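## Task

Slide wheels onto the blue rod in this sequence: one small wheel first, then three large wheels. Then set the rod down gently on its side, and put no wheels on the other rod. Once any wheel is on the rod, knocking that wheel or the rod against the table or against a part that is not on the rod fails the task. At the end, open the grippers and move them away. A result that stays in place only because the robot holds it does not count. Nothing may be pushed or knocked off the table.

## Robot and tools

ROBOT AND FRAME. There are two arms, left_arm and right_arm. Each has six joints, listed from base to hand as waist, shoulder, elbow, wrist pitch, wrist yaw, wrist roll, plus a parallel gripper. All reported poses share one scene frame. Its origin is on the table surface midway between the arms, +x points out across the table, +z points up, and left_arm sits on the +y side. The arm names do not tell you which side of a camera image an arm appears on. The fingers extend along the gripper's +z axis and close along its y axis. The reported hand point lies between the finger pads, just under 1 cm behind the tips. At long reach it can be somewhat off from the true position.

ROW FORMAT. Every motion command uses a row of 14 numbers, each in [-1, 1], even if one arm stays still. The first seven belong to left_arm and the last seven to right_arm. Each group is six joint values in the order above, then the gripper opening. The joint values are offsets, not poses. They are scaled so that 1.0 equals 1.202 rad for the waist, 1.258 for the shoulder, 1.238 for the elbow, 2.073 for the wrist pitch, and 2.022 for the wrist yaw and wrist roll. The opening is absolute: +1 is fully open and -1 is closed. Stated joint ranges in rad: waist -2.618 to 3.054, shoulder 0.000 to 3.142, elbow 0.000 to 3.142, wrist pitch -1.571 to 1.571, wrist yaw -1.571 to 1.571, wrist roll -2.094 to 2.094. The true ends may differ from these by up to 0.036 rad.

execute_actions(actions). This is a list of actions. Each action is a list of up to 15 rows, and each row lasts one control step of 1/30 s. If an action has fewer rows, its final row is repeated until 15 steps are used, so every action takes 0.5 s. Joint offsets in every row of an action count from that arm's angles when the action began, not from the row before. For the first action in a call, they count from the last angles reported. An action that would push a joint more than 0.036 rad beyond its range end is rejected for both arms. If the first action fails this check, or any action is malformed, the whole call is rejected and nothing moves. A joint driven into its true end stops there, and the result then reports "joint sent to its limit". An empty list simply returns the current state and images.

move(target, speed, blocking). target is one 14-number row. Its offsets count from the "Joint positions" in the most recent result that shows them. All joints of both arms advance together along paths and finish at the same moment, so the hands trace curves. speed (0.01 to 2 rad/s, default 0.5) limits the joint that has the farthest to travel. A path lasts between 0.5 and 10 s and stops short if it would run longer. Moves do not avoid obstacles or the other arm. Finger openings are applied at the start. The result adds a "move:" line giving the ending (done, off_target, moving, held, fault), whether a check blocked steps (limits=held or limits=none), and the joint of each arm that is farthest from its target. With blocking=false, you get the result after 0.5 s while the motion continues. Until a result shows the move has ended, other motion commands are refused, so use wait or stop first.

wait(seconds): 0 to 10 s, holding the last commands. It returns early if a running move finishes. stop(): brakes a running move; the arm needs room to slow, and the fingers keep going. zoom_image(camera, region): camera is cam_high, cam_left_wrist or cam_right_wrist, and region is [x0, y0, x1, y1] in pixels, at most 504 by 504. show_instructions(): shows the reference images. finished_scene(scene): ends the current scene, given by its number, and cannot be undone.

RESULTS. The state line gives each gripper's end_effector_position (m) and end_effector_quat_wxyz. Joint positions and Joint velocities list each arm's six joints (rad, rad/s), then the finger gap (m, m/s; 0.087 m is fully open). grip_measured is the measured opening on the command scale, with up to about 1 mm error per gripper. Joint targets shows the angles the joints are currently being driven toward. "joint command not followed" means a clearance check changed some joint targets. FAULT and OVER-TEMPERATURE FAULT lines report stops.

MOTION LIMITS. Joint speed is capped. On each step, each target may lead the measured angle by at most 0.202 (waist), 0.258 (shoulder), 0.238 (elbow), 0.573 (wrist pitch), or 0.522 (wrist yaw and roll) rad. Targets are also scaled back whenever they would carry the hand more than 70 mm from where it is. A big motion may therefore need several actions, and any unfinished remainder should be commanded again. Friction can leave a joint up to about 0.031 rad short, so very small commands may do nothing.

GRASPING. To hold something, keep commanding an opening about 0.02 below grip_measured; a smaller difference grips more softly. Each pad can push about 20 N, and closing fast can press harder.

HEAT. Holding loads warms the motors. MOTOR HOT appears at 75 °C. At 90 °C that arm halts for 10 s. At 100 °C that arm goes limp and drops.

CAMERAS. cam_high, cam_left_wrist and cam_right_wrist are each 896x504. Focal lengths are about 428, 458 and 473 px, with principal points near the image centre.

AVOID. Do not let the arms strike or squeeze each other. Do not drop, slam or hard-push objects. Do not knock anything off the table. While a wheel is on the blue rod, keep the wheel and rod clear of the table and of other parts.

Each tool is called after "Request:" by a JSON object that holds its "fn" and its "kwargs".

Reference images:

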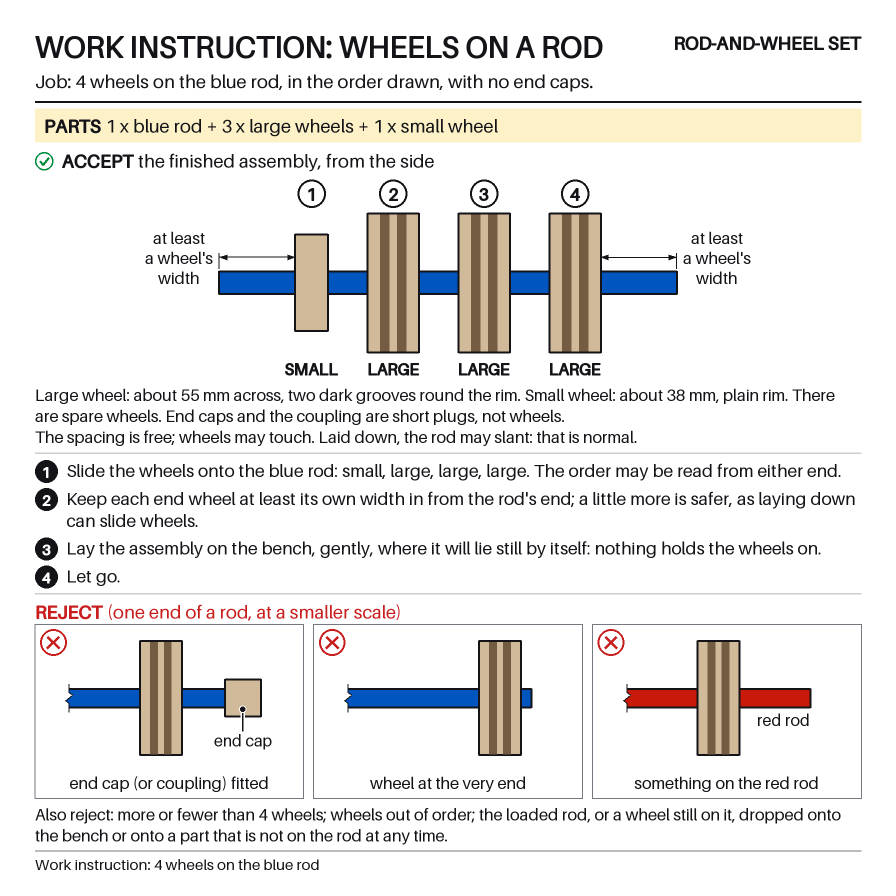

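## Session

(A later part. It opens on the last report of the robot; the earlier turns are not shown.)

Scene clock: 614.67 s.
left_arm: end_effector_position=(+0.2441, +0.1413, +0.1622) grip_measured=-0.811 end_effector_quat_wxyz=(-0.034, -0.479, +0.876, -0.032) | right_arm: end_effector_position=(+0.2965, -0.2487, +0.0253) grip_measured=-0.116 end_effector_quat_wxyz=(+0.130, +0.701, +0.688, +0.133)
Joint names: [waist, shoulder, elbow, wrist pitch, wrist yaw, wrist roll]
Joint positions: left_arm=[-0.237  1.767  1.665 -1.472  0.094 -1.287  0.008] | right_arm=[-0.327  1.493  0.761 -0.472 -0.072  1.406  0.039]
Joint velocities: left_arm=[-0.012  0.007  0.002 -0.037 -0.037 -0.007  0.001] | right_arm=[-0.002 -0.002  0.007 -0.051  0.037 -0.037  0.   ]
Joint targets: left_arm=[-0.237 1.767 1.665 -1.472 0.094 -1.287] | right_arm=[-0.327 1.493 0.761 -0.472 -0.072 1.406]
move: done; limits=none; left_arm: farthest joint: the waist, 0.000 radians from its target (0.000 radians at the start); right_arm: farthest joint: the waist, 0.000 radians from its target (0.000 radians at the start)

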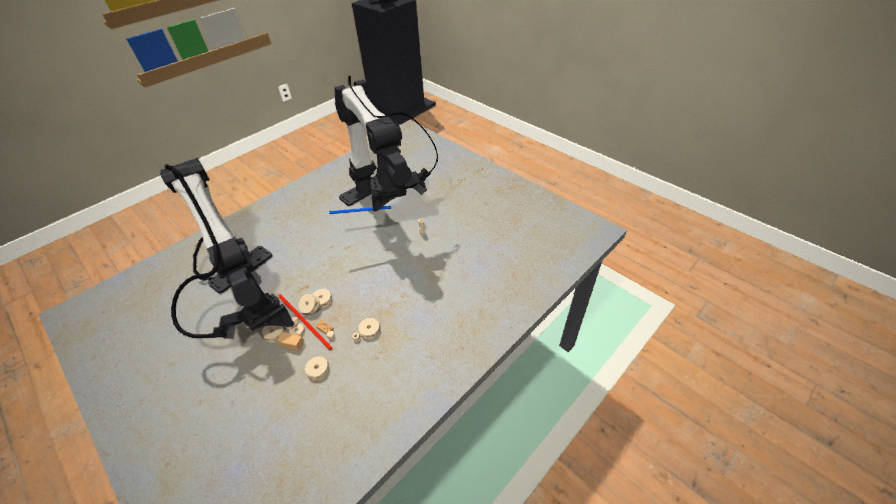

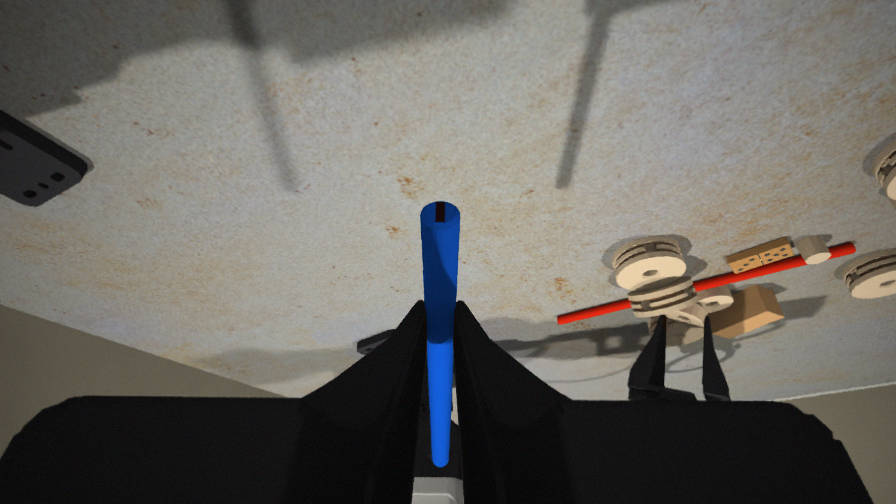

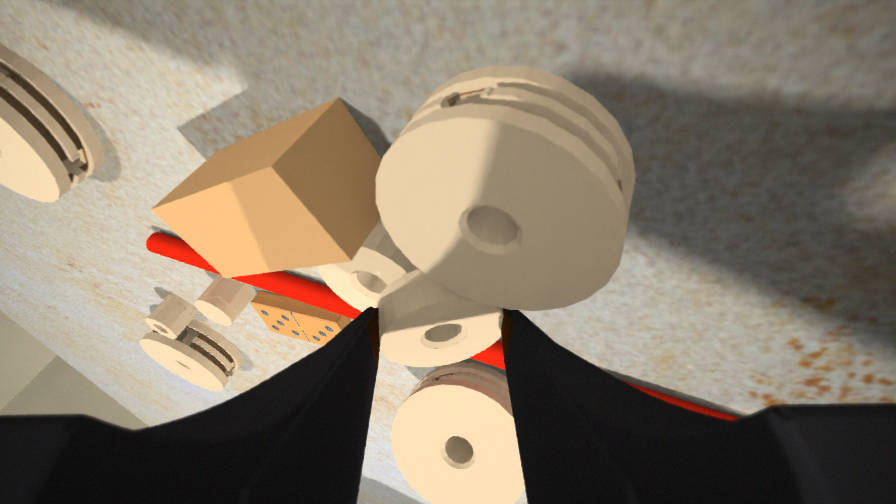

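Request:
{"fn": "move", "kwargs": {"target": [0, 0, 0, 0, 0, 0, -0.85, 0, -0.2, 0, -0.072, 0, 0, -0.17], "speed": 0.5}}

Scene clock: 657.77 s.
left_arm: end_effector_position=(+0.2441, +0.1413, +0.1622) grip_measured=-0.811 end_effector_quat_wxyz=(-0.034, -0.479, +0.876, -0.032) | right_arm: end_effector_position=(+0.2797, -0.2453, +0.0775) grip_measured=-0.116 end_effector_quat_wxyz=(+0.169, +0.693, +0.683, +0.159)
Joint names: [waist, shoulder, elbow, wrist pitch, wrist yaw, wrist roll]
Joint positions: left_arm=[-0.237  1.767  1.665 -1.472  0.094 -1.287  0.008] | right_arm=[-0.327  1.257  0.761 -0.611 -0.072  1.406  0.039]
Joint velocities: left_arm=[ 0.007 -0.007 -0.012  0.022 -0.022 -0.007 -0.   ] | right_arm=[ 0.002 -0.007 -0.012 -0.022 -0.037 -0.037 -0.001]
Joint targets: left_arm=[-0.237 1.767 1.665 -1.472 0.094 -1.287] | right_arm=[-0.327 1.241 0.761 -0.621 -0.072 1.406]
move: done; limits=none; left_arm: farthest joint: the waist, 0.000 radians from its target (0.000 radians at the start); right_arm: farthest joint: the shoulder, 0.015 radians from its target (0.252 radians at the start)

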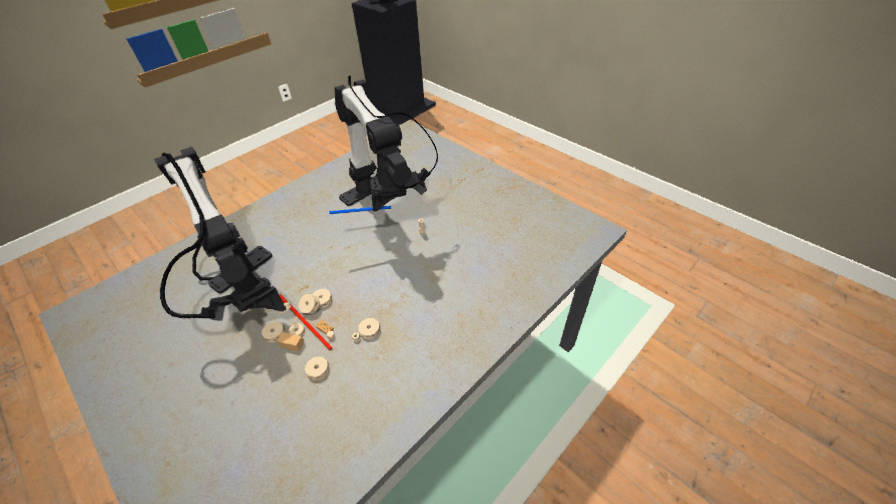

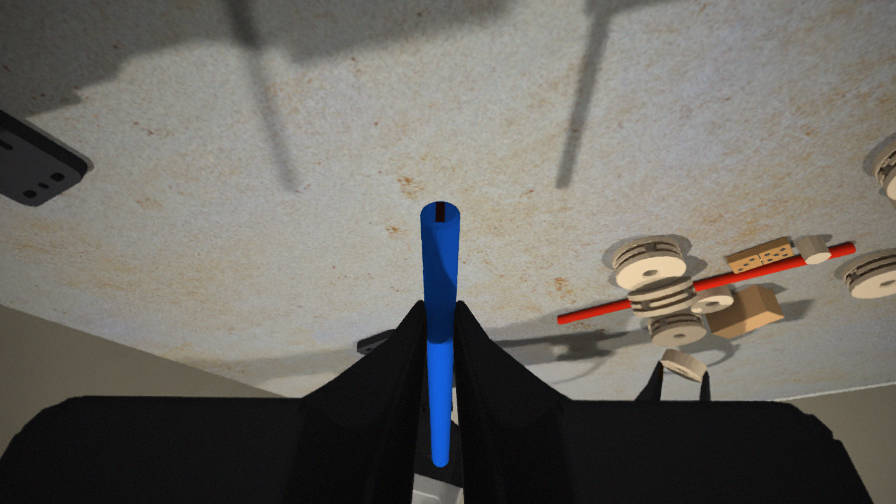

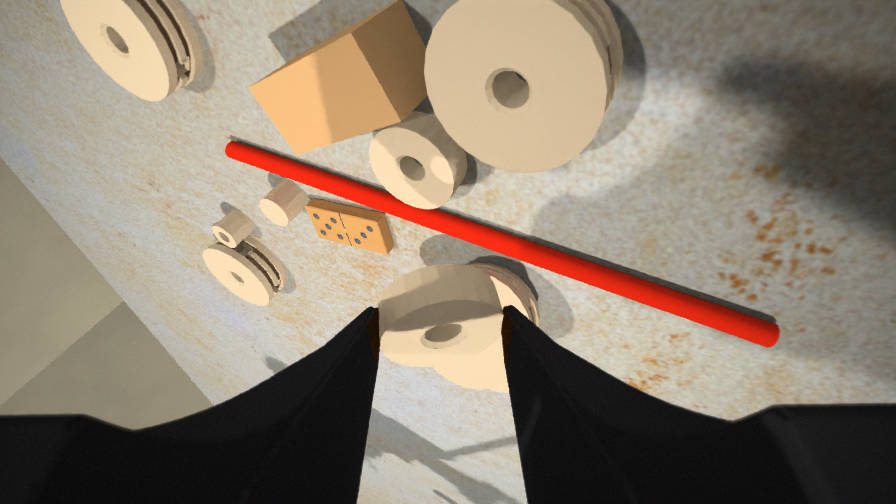

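Request:
{"fn": "zoom_image", "kwargs": {"camera": "cam_right_wrist", "region": [350, 240, 550, 400]}}

Request:
{"fn": "zoom_image", "kwargs": {"camera": "cam_left_wrist", "region": [620, 320, 760, 410]}}

Region (350, 240, 550, 400) of cam_right_wrist's 896x504 image, scaled by 2.520, with more detail than that image has; it fills the top 403 rows of this view, and the rest is white.

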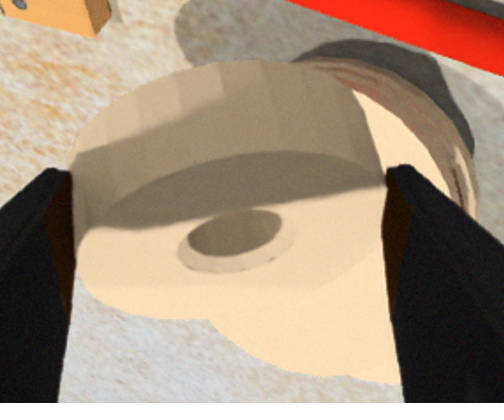

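Region (620, 320, 760, 410) of cam_left_wrist's 896x504 image, scaled by 3.600, with more detail than that image has; it fills the top 324 rows of this view, and the rest is white.

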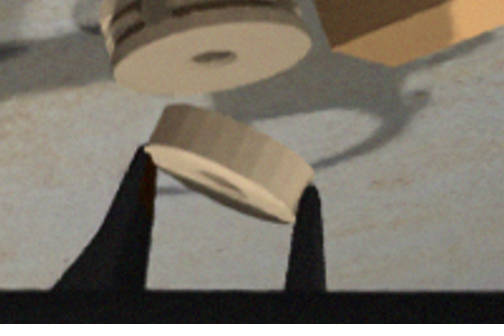

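Request:
{"fn": "move", "kwargs": {"target": [0, 0, 0, 0, 0, 0, -0.85, 0, 0.3393, 0.2046, -0.2091, 0.0405, 0, -0.17], "speed": 0.4}}

Scene clock: 681.03 s.
left_arm: end_effector_position=(+0.2441, +0.1413, +0.1622) grip_measured=-0.811 end_effector_quat_wxyz=(-0.034, -0.479, +0.876, -0.032) | right_arm: end_effector_position=(+0.2254, -0.2475, +0.0221) grip_measured=-0.116 end_effector_quat_wxyz=(-0.057, +0.717, +0.694, -0.040)
Joint names: [waist, shoulder, elbow, wrist pitch, wrist yaw, wrist roll]
Joint positions: left_arm=[-0.237  1.767  1.665 -1.472  0.094 -1.287  0.008] | right_arm=[-0.327  1.674  0.992 -1.029  0.001  1.406  0.039]
Joint velocities: left_arm=[-0.012  0.002 -0.012  0.007 -0.051 -0.051 -0.001] | right_arm=[-0.007 -0.017  0.002 -0.022  0.11  -0.007 -0.001]
Joint targets: left_arm=[-0.237 1.767 1.665 -1.472 0.094 -1.287] | right_arm=[-0.327 1.684 1.014 -1.045 0.010 1.406]
move: off_target (right_arm); limits=none; left_arm: farthest joint: the waist, 0.000 radians from its target (0.000 radians at the start); right_arm: farthest joint: the elbow, 0.022 radians from its target (0.254 radians at the start)

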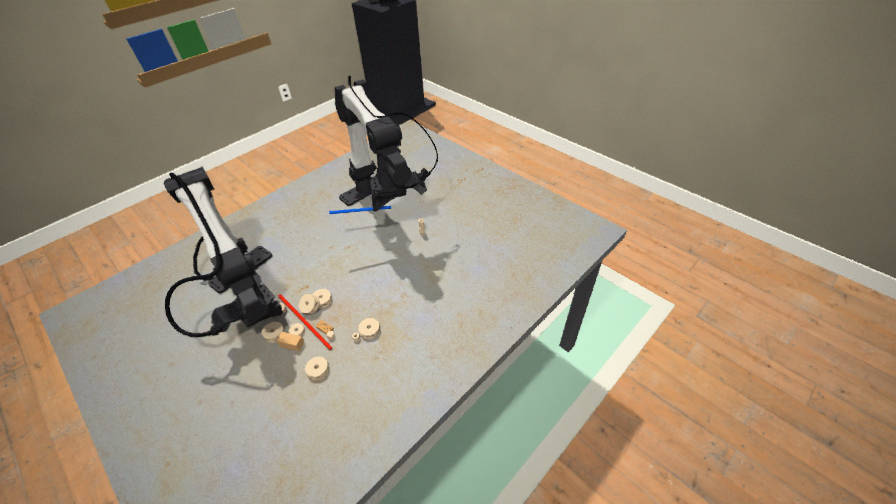

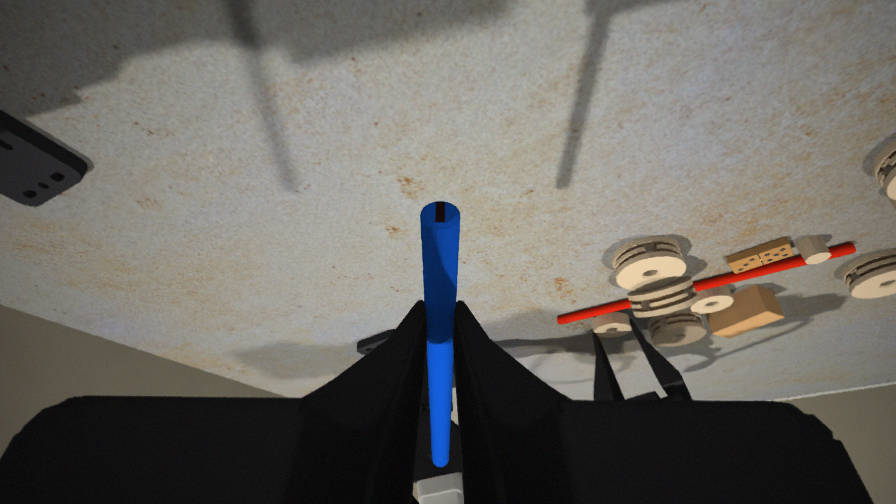

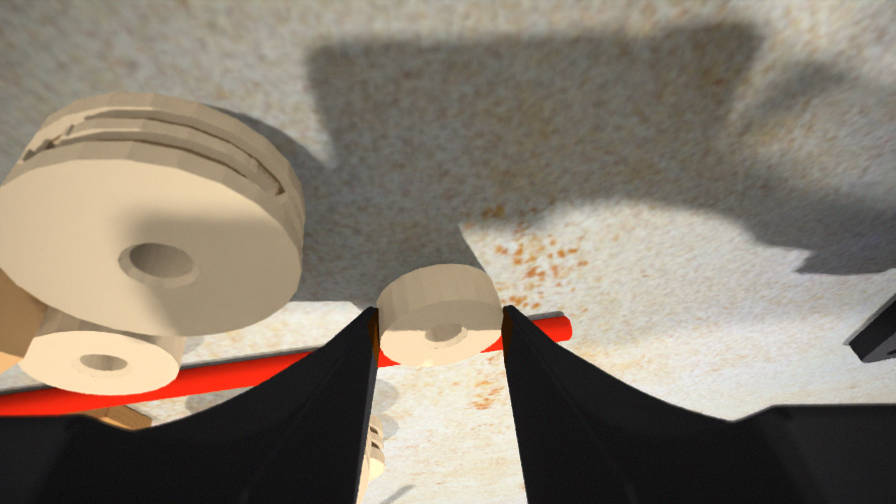

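Request:
{"fn": "zoom_image", "kwargs": {"camera": "cam_left_wrist", "region": [550, 280, 730, 400]}}

Region (550, 280, 730, 400) of cam_left_wrist's 896x504 image, scaled by 2.800, with more detail than that image has.

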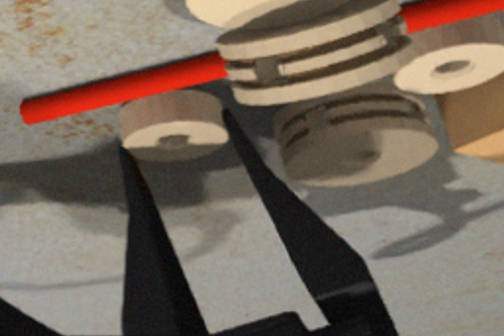

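Request:
{"fn": "execute_actions", "kwargs": {"actions": [[[0,0,0,0,0,0,-0.85,0,0.008,0,0,0,0,-0.17],[0,0,0,0,0,0,-0.85,0,0.01,0,0,0,0,-0.17],[0,0,0,0,0,0,-0.85,0,0.012,0,0,0,0,-0.17],[0,0,0,0,0,0,-0.85,0,0.014,0,0,0,0,-0.17],[0,0,0,0,0,0,-0.85,0,0.016,0,0,0,0,-0.17],[0,0,0,0,0,0,-0.85,0,0.018,0,0,0,0,-0.17],[0,0,0,0,0,0,-0.85,0,0.02,0,0,0,0,-0.17],[0,0,0,0,0,0,-0.85,0,0.021,0,0,0,0,-0.17]],[[0,0,0,0,0,0,-0.85,0,0,0,0,0,0,-0.1],[0,0,0,0,0,0,-0.85,0,0,0,0,0,0,-0.07],[0,0,0,0,0,0,-0.85,0,0,0,0,0,0,-0.04],[0,0,0,0,0,0,-0.85,0,0,0,0,0,0,0.0],[0,0,0,0,0,0,-0.85,0,0,0,0,0,0,0.05],[0,0,0,0,0,0,-0.85,0,0,0,0,0,0,0.1],[0,0,0,0,0,0,-0.85,0,0,0,0,0,0,0.2]]]}}

Scene clock: 694.63 s.
left_arm: end_effector_position=(+0.2441, +0.1413, +0.1622) grip_measured=-0.811 end_effector_quat_wxyz=(-0.034, -0.479, +0.876, -0.032) | right_arm: end_effector_position=(+0.2239, -0.2473, +0.0190) grip_measured=+0.200 end_effector_quat_wxyz=(-0.063, +0.716, +0.694, -0.045)
Joint names: [waist, shoulder, elbow, wrist pitch, wrist yaw, wrist roll]
Joint positions: left_arm=[-0.237  1.767  1.665 -1.472  0.094 -1.287  0.008] | right_arm=[-0.327  1.688  0.992 -1.029  0.002  1.406  0.052]
Joint velocities: left_arm=[-0.002 -0.012  0.012 -0.066  0.007 -0.007 -0.   ] | right_arm=[ 0.017 -0.007  0.012 -0.095 -0.11   0.022 -0.   ]
Joint targets: left_arm=[-0.237 1.767 1.665 -1.472 0.094 -1.287] | right_arm=[-0.327 1.688 0.992 -1.029 0.002 1.406]

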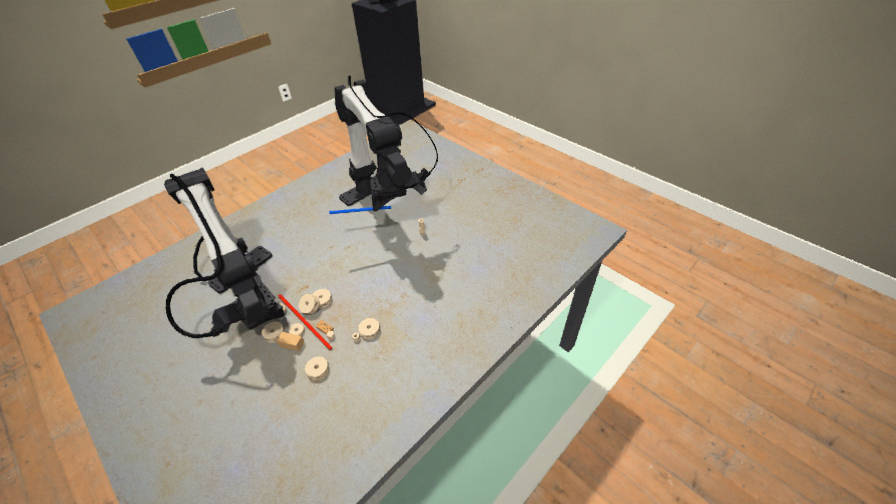

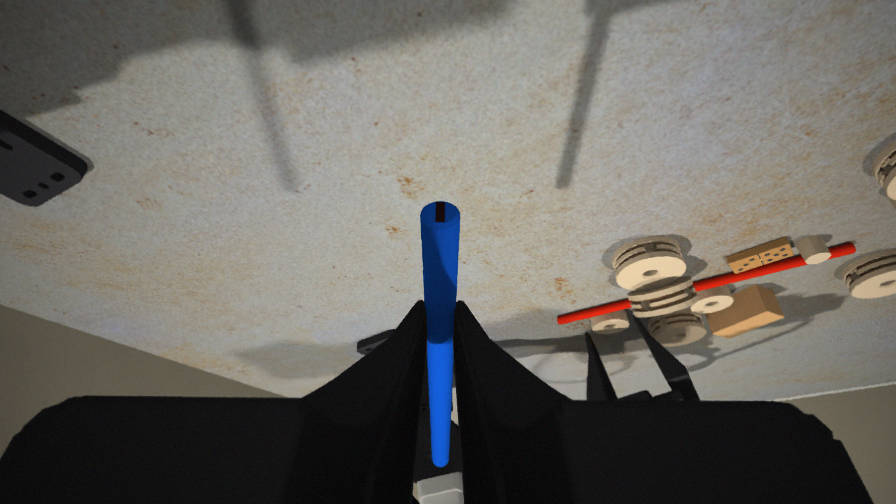

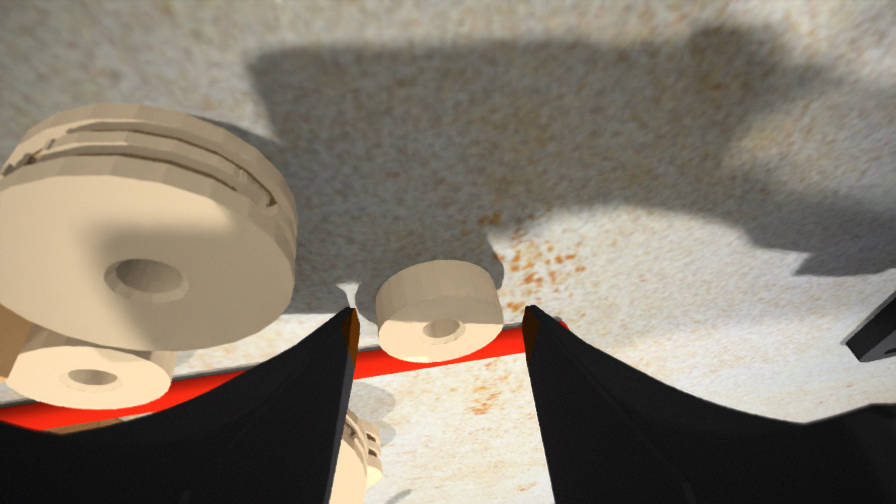

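Request:
{"fn": "execute_actions", "kwargs": {"actions": []}}

Scene clock: 713.93 s.
left_arm: end_effector_position=(+0.2441, +0.1413, +0.1622) grip_measured=-0.811 end_effector_quat_wxyz=(-0.034, -0.479, +0.876, -0.032) | right_arm: end_effector_position=(+0.2239, -0.2473, +0.0190) grip_measured=+0.200 end_effector_quat_wxyz=(-0.063, +0.716, +0.694, -0.045)
Joint names: [waist, shoulder, elbow, wrist pitch, wrist yaw, wrist roll]
Joint positions: left_arm=[-0.237  1.767  1.665 -1.472  0.094 -1.287  0.008] | right_arm=[-0.327  1.688  0.992 -1.029  0.002  1.406  0.052]
Joint velocities: left_arm=[-0.007  0.002 -0.007  0.007 -0.037  0.037  0.001] | right_arm=[ 0.012  0.007 -0.022 -0.11  -0.007 -0.022  0.001]
Joint targets: left_arm=[-0.237 1.767 1.665 -1.472 0.094 -1.287] | right_arm=[-0.327 1.688 0.992 -1.029 0.002 1.406]

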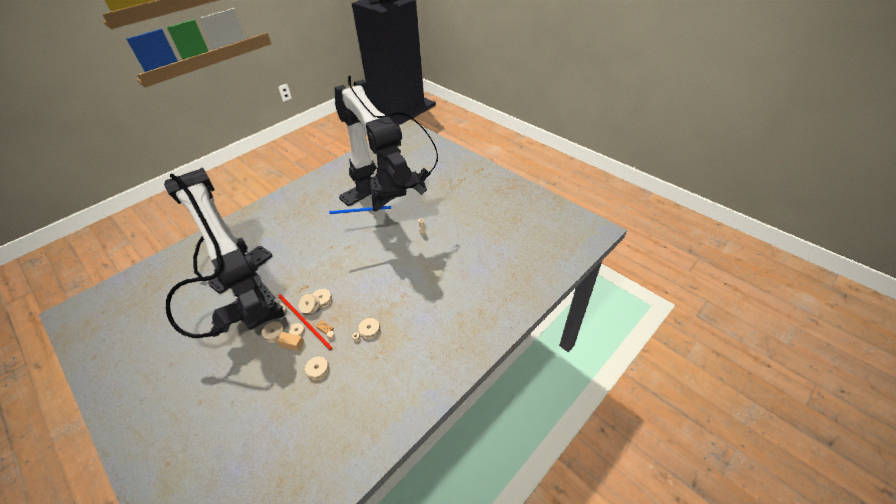

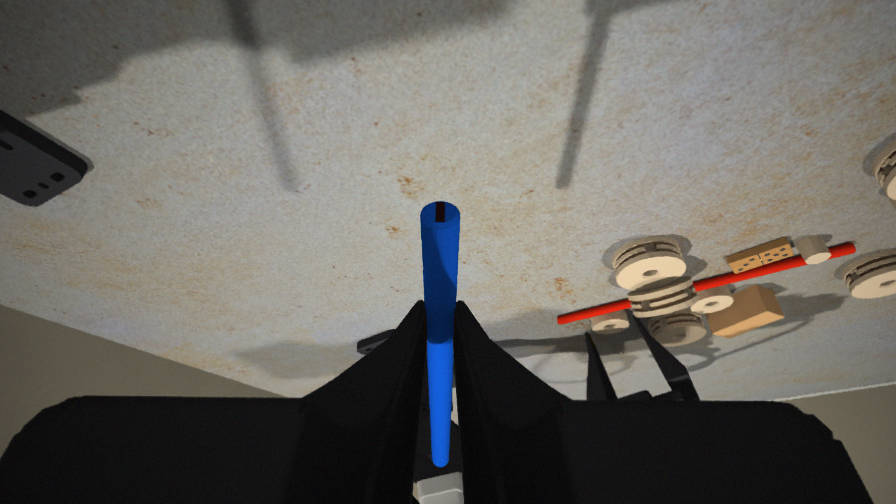

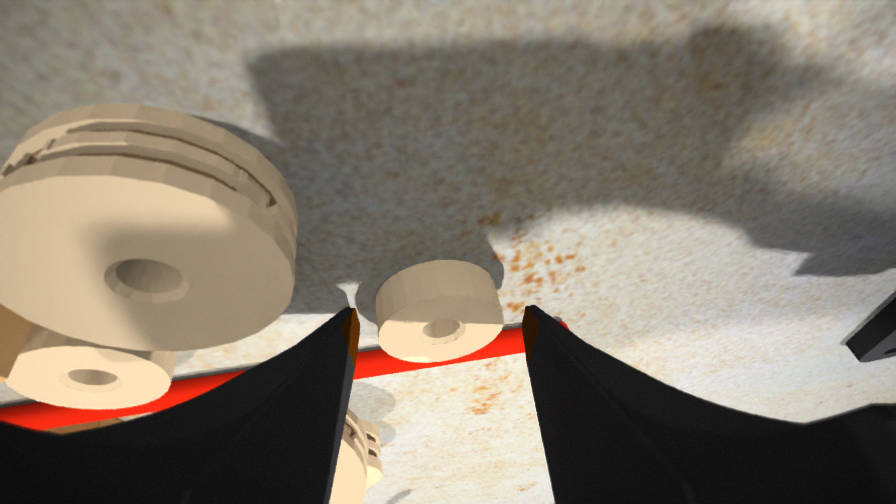

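Request:
{"fn": "move", "kwargs": {"target": [0,0,0,0,0,0,-0.85, 0,-0.1265,-0.1313,0.0833,0,0,0.2], "speed": 0.3}}

Scene clock: 735.97 s.
left_arm: end_effector_position=(+0.2441, +0.1413, +0.1622) grip_measured=-0.811 end_effector_quat_wxyz=(-0.034, -0.479, +0.876, -0.032) | right_arm: end_effector_position=(+0.2221, -0.2469, +0.0143) grip_measured=+0.200 end_effector_quat_wxyz=(-0.004, +0.718, +0.696, -0.004)
Joint names: [waist, shoulder, elbow, wrist pitch, wrist yaw, wrist roll]
Joint positions: left_arm=[-0.237  1.767  1.665 -1.472  0.094 -1.287  0.008] | right_arm=[-0.327  1.55   0.842 -0.874  0.002  1.406  0.052]
Joint velocities: left_arm=[-0.007 -0.027  0.012 -0.037 -0.037 -0.022 -0.001] | right_arm=[ 0.002  0.007 -0.002  0.037 -0.037 -0.11  -0.   ]
Joint targets: left_arm=[-0.237 1.767 1.665 -1.472 0.094 -1.287] | right_arm=[-0.327 1.529 0.829 -0.857 0.002 1.406]
move: off_target (right_arm); limits=none; left_arm: farthest joint: the waist, 0.000 radians from its target (0.000 radians at the start); right_arm: farthest joint: the shoulder, 0.021 radians from its target (0.159 radians at the start)

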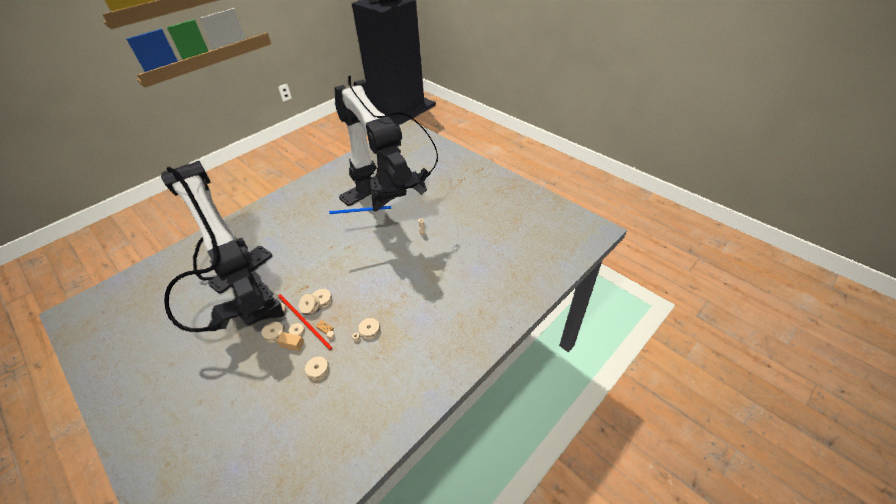

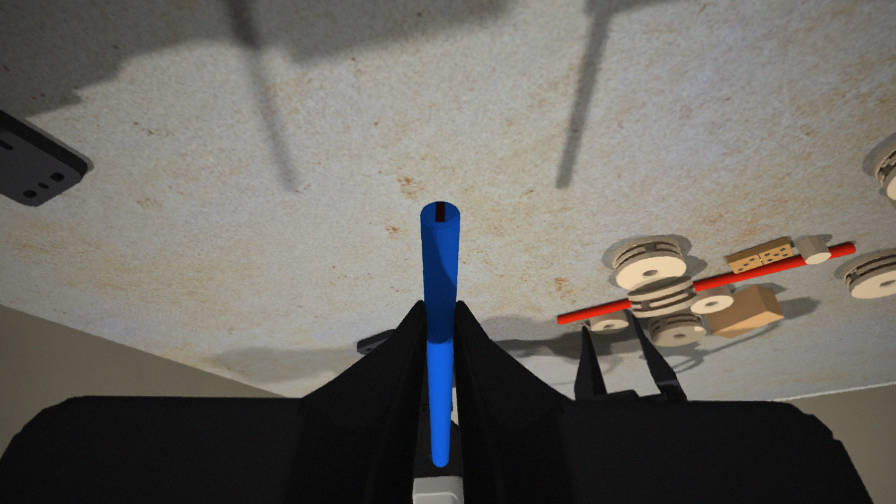

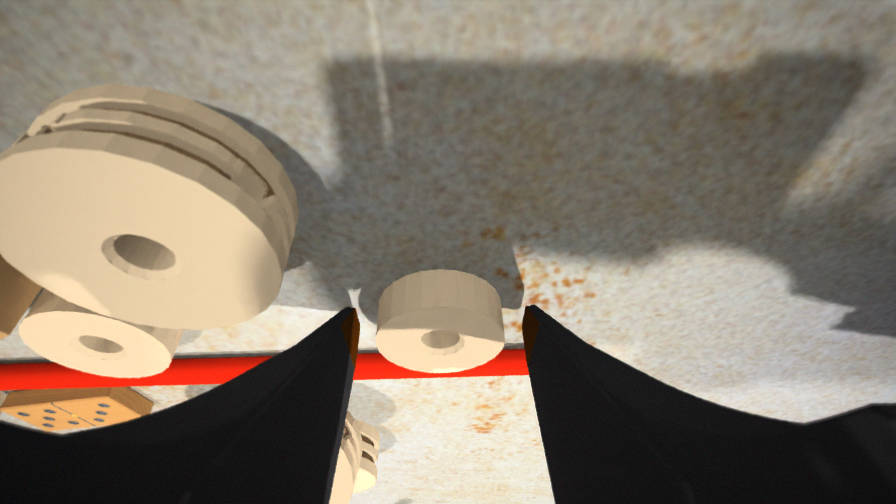

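Request:
{"fn": "execute_actions", "kwargs": {"actions": [[[0,0,0,0,0,0,-0.85,0,0,0,0,0,0,0.15],[0,0,0,0,0,0,-0.85,0,0,0,0,0,0,0.1],[0,0,0,0,0,0,-0.85,0,0,0,0,0,0,0.05],[0,0,0,0,0,0,-0.85,0,0,0,0,0,0,0.0],[0,0,0,0,0,0,-0.85,0,0,0,0,0,0,-0.04],[0,0,0,0,0,0,-0.85,0,0,0,0,0,0,-0.07],[0,0,0,0,0,0,-0.85,0,0,0,0,0,0,-0.09],[0,0,0,0,0,0,-0.85,0,0,0,0,0,0,-0.105],[0,0,0,0,0,0,-0.85,0,0,0,0,0,0,-0.12],[0,0,0,0,0,0,-0.85,0,0,0,0,0,0,-0.13],[0,0,0,0,0,0,-0.85,0,0,0,0,0,0,-0.14],[0,0,0,0,0,0,-0.85,0,0,0,0,0,0,-0.15],[0,0,0,0,0,0,-0.85,0,0,0,0,0,0,-0.16]]]}}

Scene clock: 745.83 s.
left_arm: end_effector_position=(+0.2441, +0.1413, +0.1622) grip_measured=-0.811 end_effector_quat_wxyz=(-0.034, -0.479, +0.876, -0.032) | right_arm: end_effector_position=(+0.2222, -0.2469, +0.0143) grip_measured=-0.108 end_effector_quat_wxyz=(-0.004, +0.718, +0.696, -0.003)
Joint names: [waist, shoulder, elbow, wrist pitch, wrist yaw, wrist roll]
Joint positions: left_arm=[-0.237  1.767  1.665 -1.472  0.094 -1.287  0.008] | right_arm=[-0.327  1.55   0.842 -0.873  0.002  1.406  0.039]
Joint velocities: left_arm=[-0.007 -0.007  0.007 -0.037 -0.051 -0.007 -0.   ] | right_arm=[ 0.002 -0.007  0.012  0.022  0.007 -0.022  0.001]
Joint targets: left_arm=[-0.237 1.767 1.665 -1.472 0.094 -1.287] | right_arm=[-0.327 1.550 0.842 -0.874 0.002 1.406]

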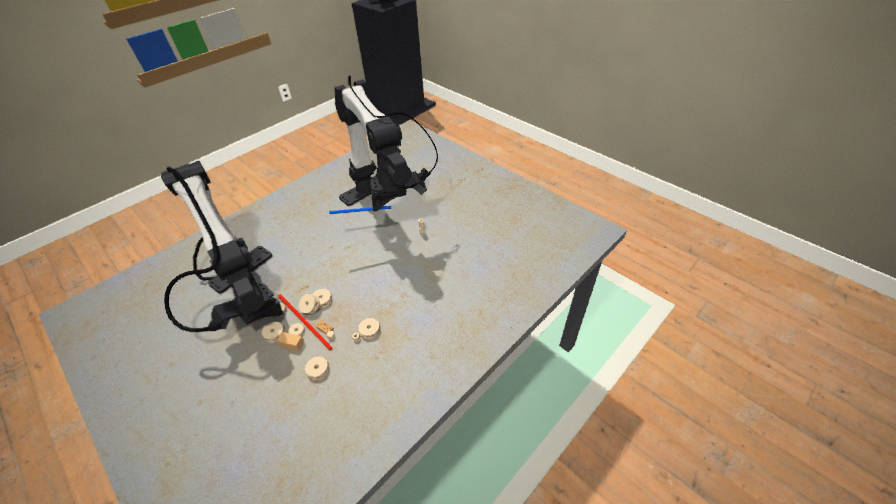

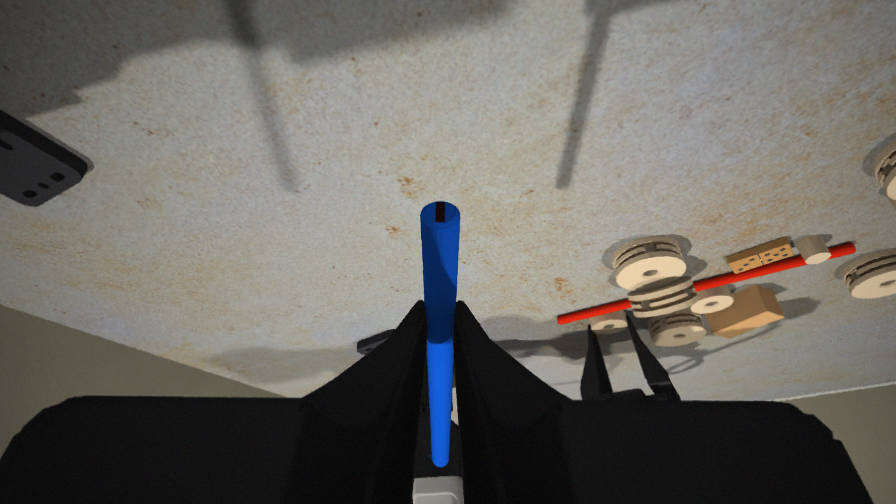

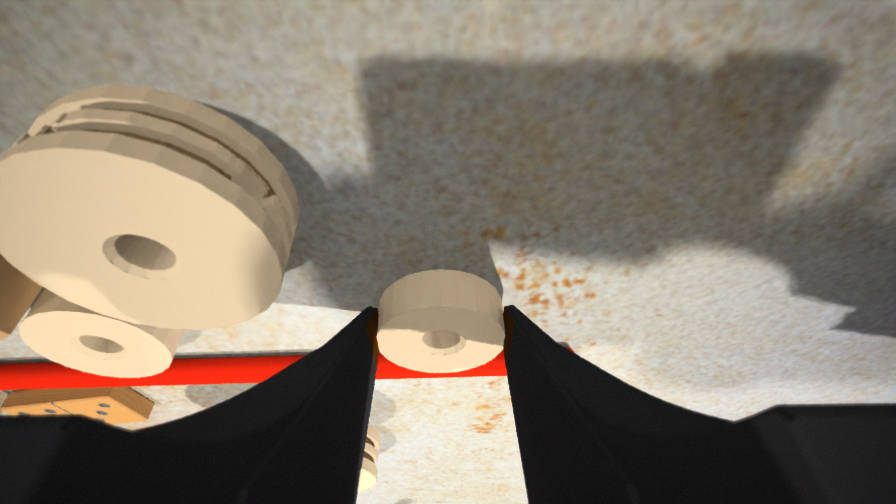

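Request:
{"fn": "move", "kwargs": {"target": [0,0,0,0,0,0,-0.85, 0,-0.25,0,0,0,-0.2,-0.16], "speed": 0.7}}

Scene clock: 772.10 s.
left_arm: end_effector_position=(+0.2441, +0.1413, +0.1622) grip_measured=-0.811 end_effector_quat_wxyz=(-0.034, -0.479, +0.876, -0.032) | right_arm: end_effector_position=(+0.2261, -0.2537, +0.0764) grip_measured=-0.108 end_effector_quat_wxyz=(+0.133, +0.561, +0.815, +0.056)
Joint names: [waist, shoulder, elbow, wrist pitch, wrist yaw, wrist roll]
Joint positions: left_arm=[-0.237  1.767  1.665 -1.472  0.094 -1.287  0.008] | right_arm=[-0.327  1.25   0.842 -0.873  0.002  1.009  0.039]
Joint velocities: left_arm=[-0.022  0.032 -0.002  0.022  0.022 -0.022 -0.   ] | right_arm=[ 0.012 -0.002  0.002  0.037 -0.066  0.037 -0.   ]
Joint targets: left_arm=[-0.237 1.767 1.665 -1.472 0.094 -1.287] | right_arm=[-0.327 1.235 0.842 -0.873 0.002 1.002]
move: done; limits=none; left_arm: farthest joint: the waist, 0.000 radians from its target (0.000 radians at the start); right_arm: farthest joint: the shoulder, 0.015 radians from its target (0.314 radians at the start)

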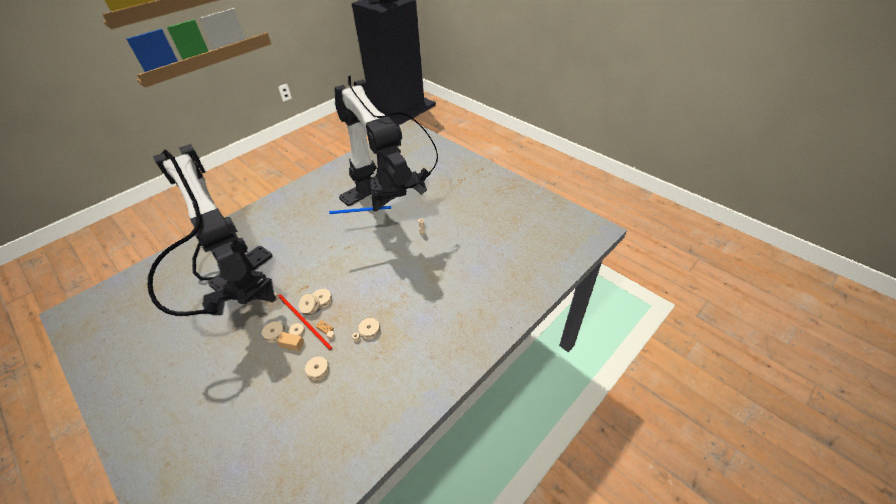

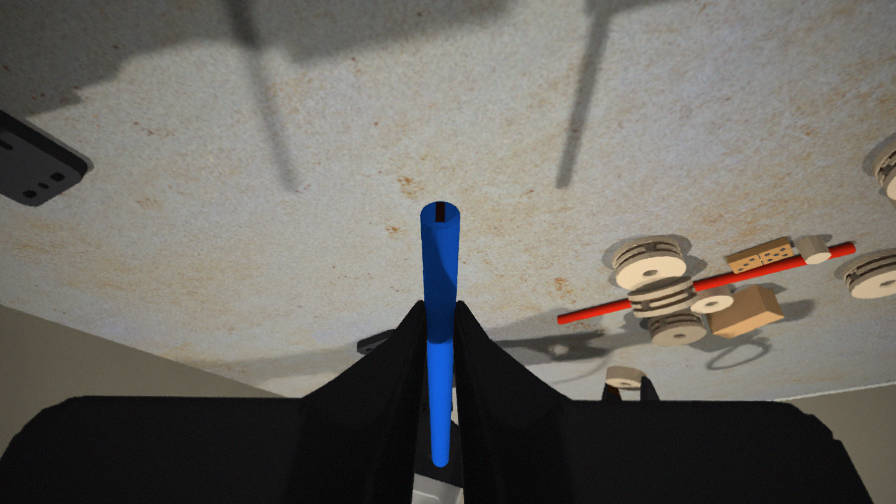

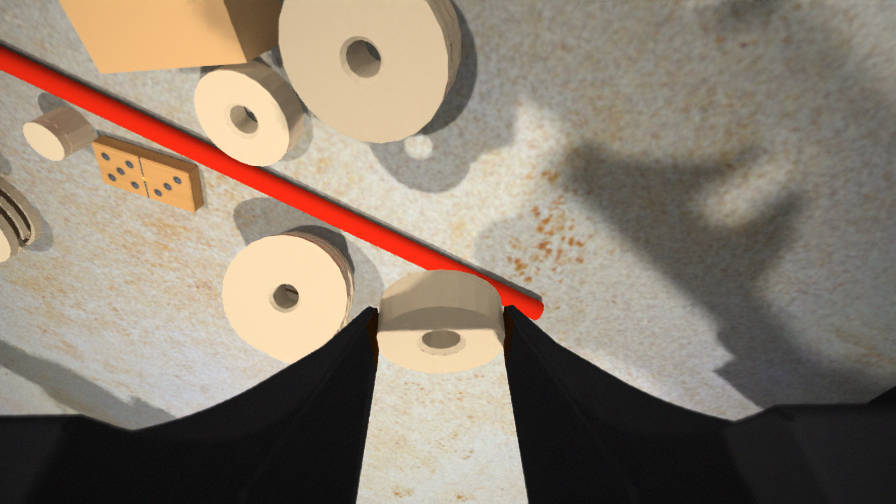

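Request:
{"fn": "move", "kwargs": {"target": [0,0,0,0,0,0,-0.85, 0.9742,-0.6272,-0.4903,0.4949,0,-0.503,-0.16], "speed": 1.0}}

Scene clock: 778.43 s.
left_arm: end_effector_position=(+0.2441, +0.1413, +0.1622) grip_measured=-0.811 end_effector_quat_wxyz=(-0.034, -0.479, +0.876, -0.032) | right_arm: end_effector_position=(+0.1486, -0.0102, +0.1702) grip_measured=-0.108 end_effector_quat_wxyz=(+0.593, -0.345, +0.658, +0.310)
Joint names: [waist, shoulder, elbow, wrist pitch, wrist yaw, wrist roll]
Joint positions: left_arm=[-0.237  1.767  1.665 -1.472  0.094 -1.287  0.008] | right_arm=[ 0.836  0.478  0.248  0.127  0.001 -0.001  0.039]
Joint velocities: left_arm=[-0.007 -0.012 -0.012 -0.007  0.007 -0.037 -0.001] | right_arm=[-0.002 -0.002  0.007  0.022 -0.007 -0.037  0.   ]
Joint targets: left_arm=[-0.237 1.767 1.665 -1.472 0.094 -1.287] | right_arm=[0.844 0.461 0.236 0.153 0.001 -0.008]
move: off_target (right_arm); limits=none; left_arm: farthest joint: the waist, 0.000 radians from its target (0.000 radians at the start); right_arm: farthest joint: the wrist pitch, 0.026 radians from its target (1.026 radians at the start)

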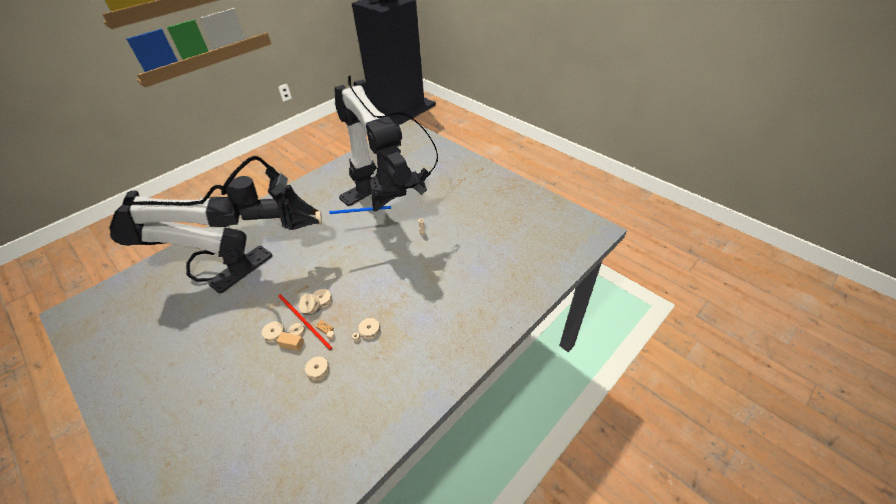

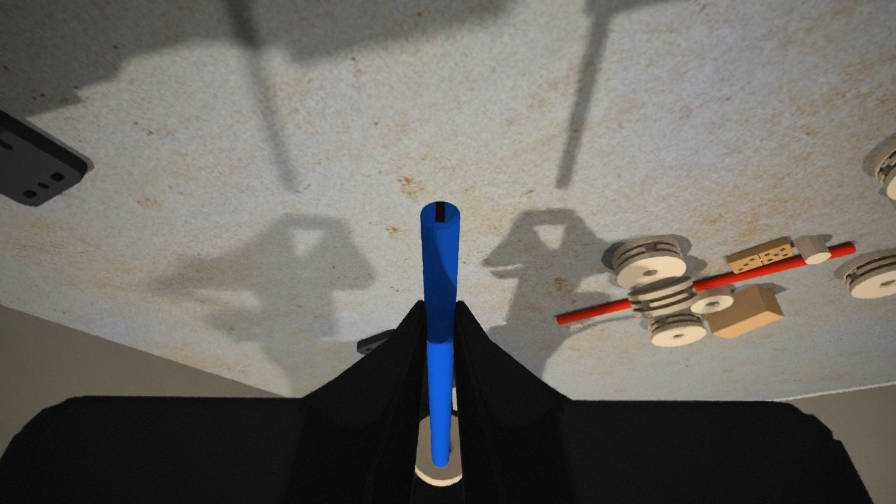

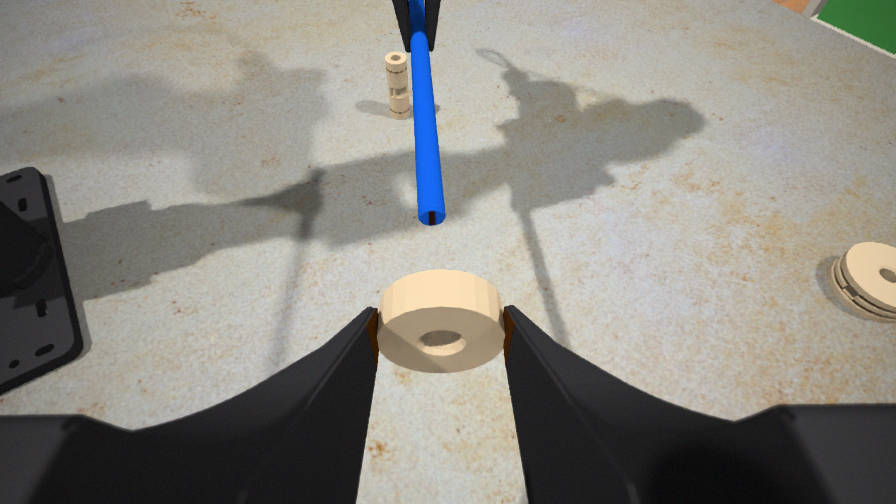

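Request:
{"fn": "zoom_image", "kwargs": {"camera": "cam_right_wrist", "region": [330, 0, 550, 400]}}

Request:
{"fn": "zoom_image", "kwargs": {"camera": "cam_high", "region": [240, 150, 440, 262]}}

Request:
{"fn": "zoom_image", "kwargs": {"camera": "cam_left_wrist", "region": [380, 384, 500, 504]}}

Region (330, 0, 550, 400) of cam_right_wrist's 896x504 image, scaled by 1.260, with more detail than that image has; it fills the left 277 columns of this view, and the rest is white.

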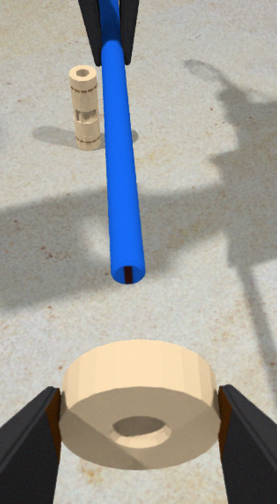

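Region (240, 150, 440, 262) of cam_high's 896x504 image, scaled by 2.520, with more detail than that image has; it fills the top 282 rows of this view, and the rest is white.

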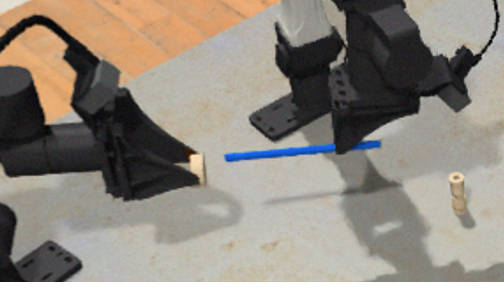

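Region (380, 384, 500, 504) of cam_left_wrist's 896x504 image, scaled by 4.200, with more detail than that image has.

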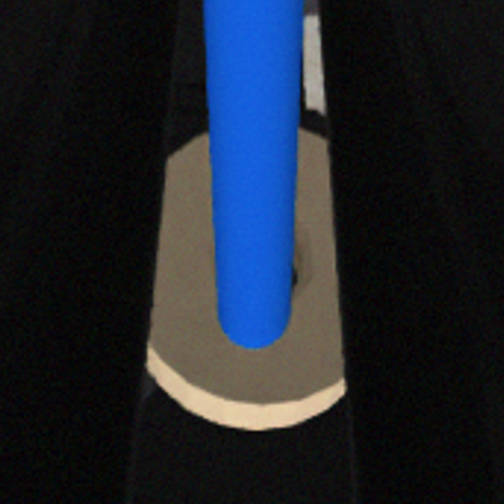

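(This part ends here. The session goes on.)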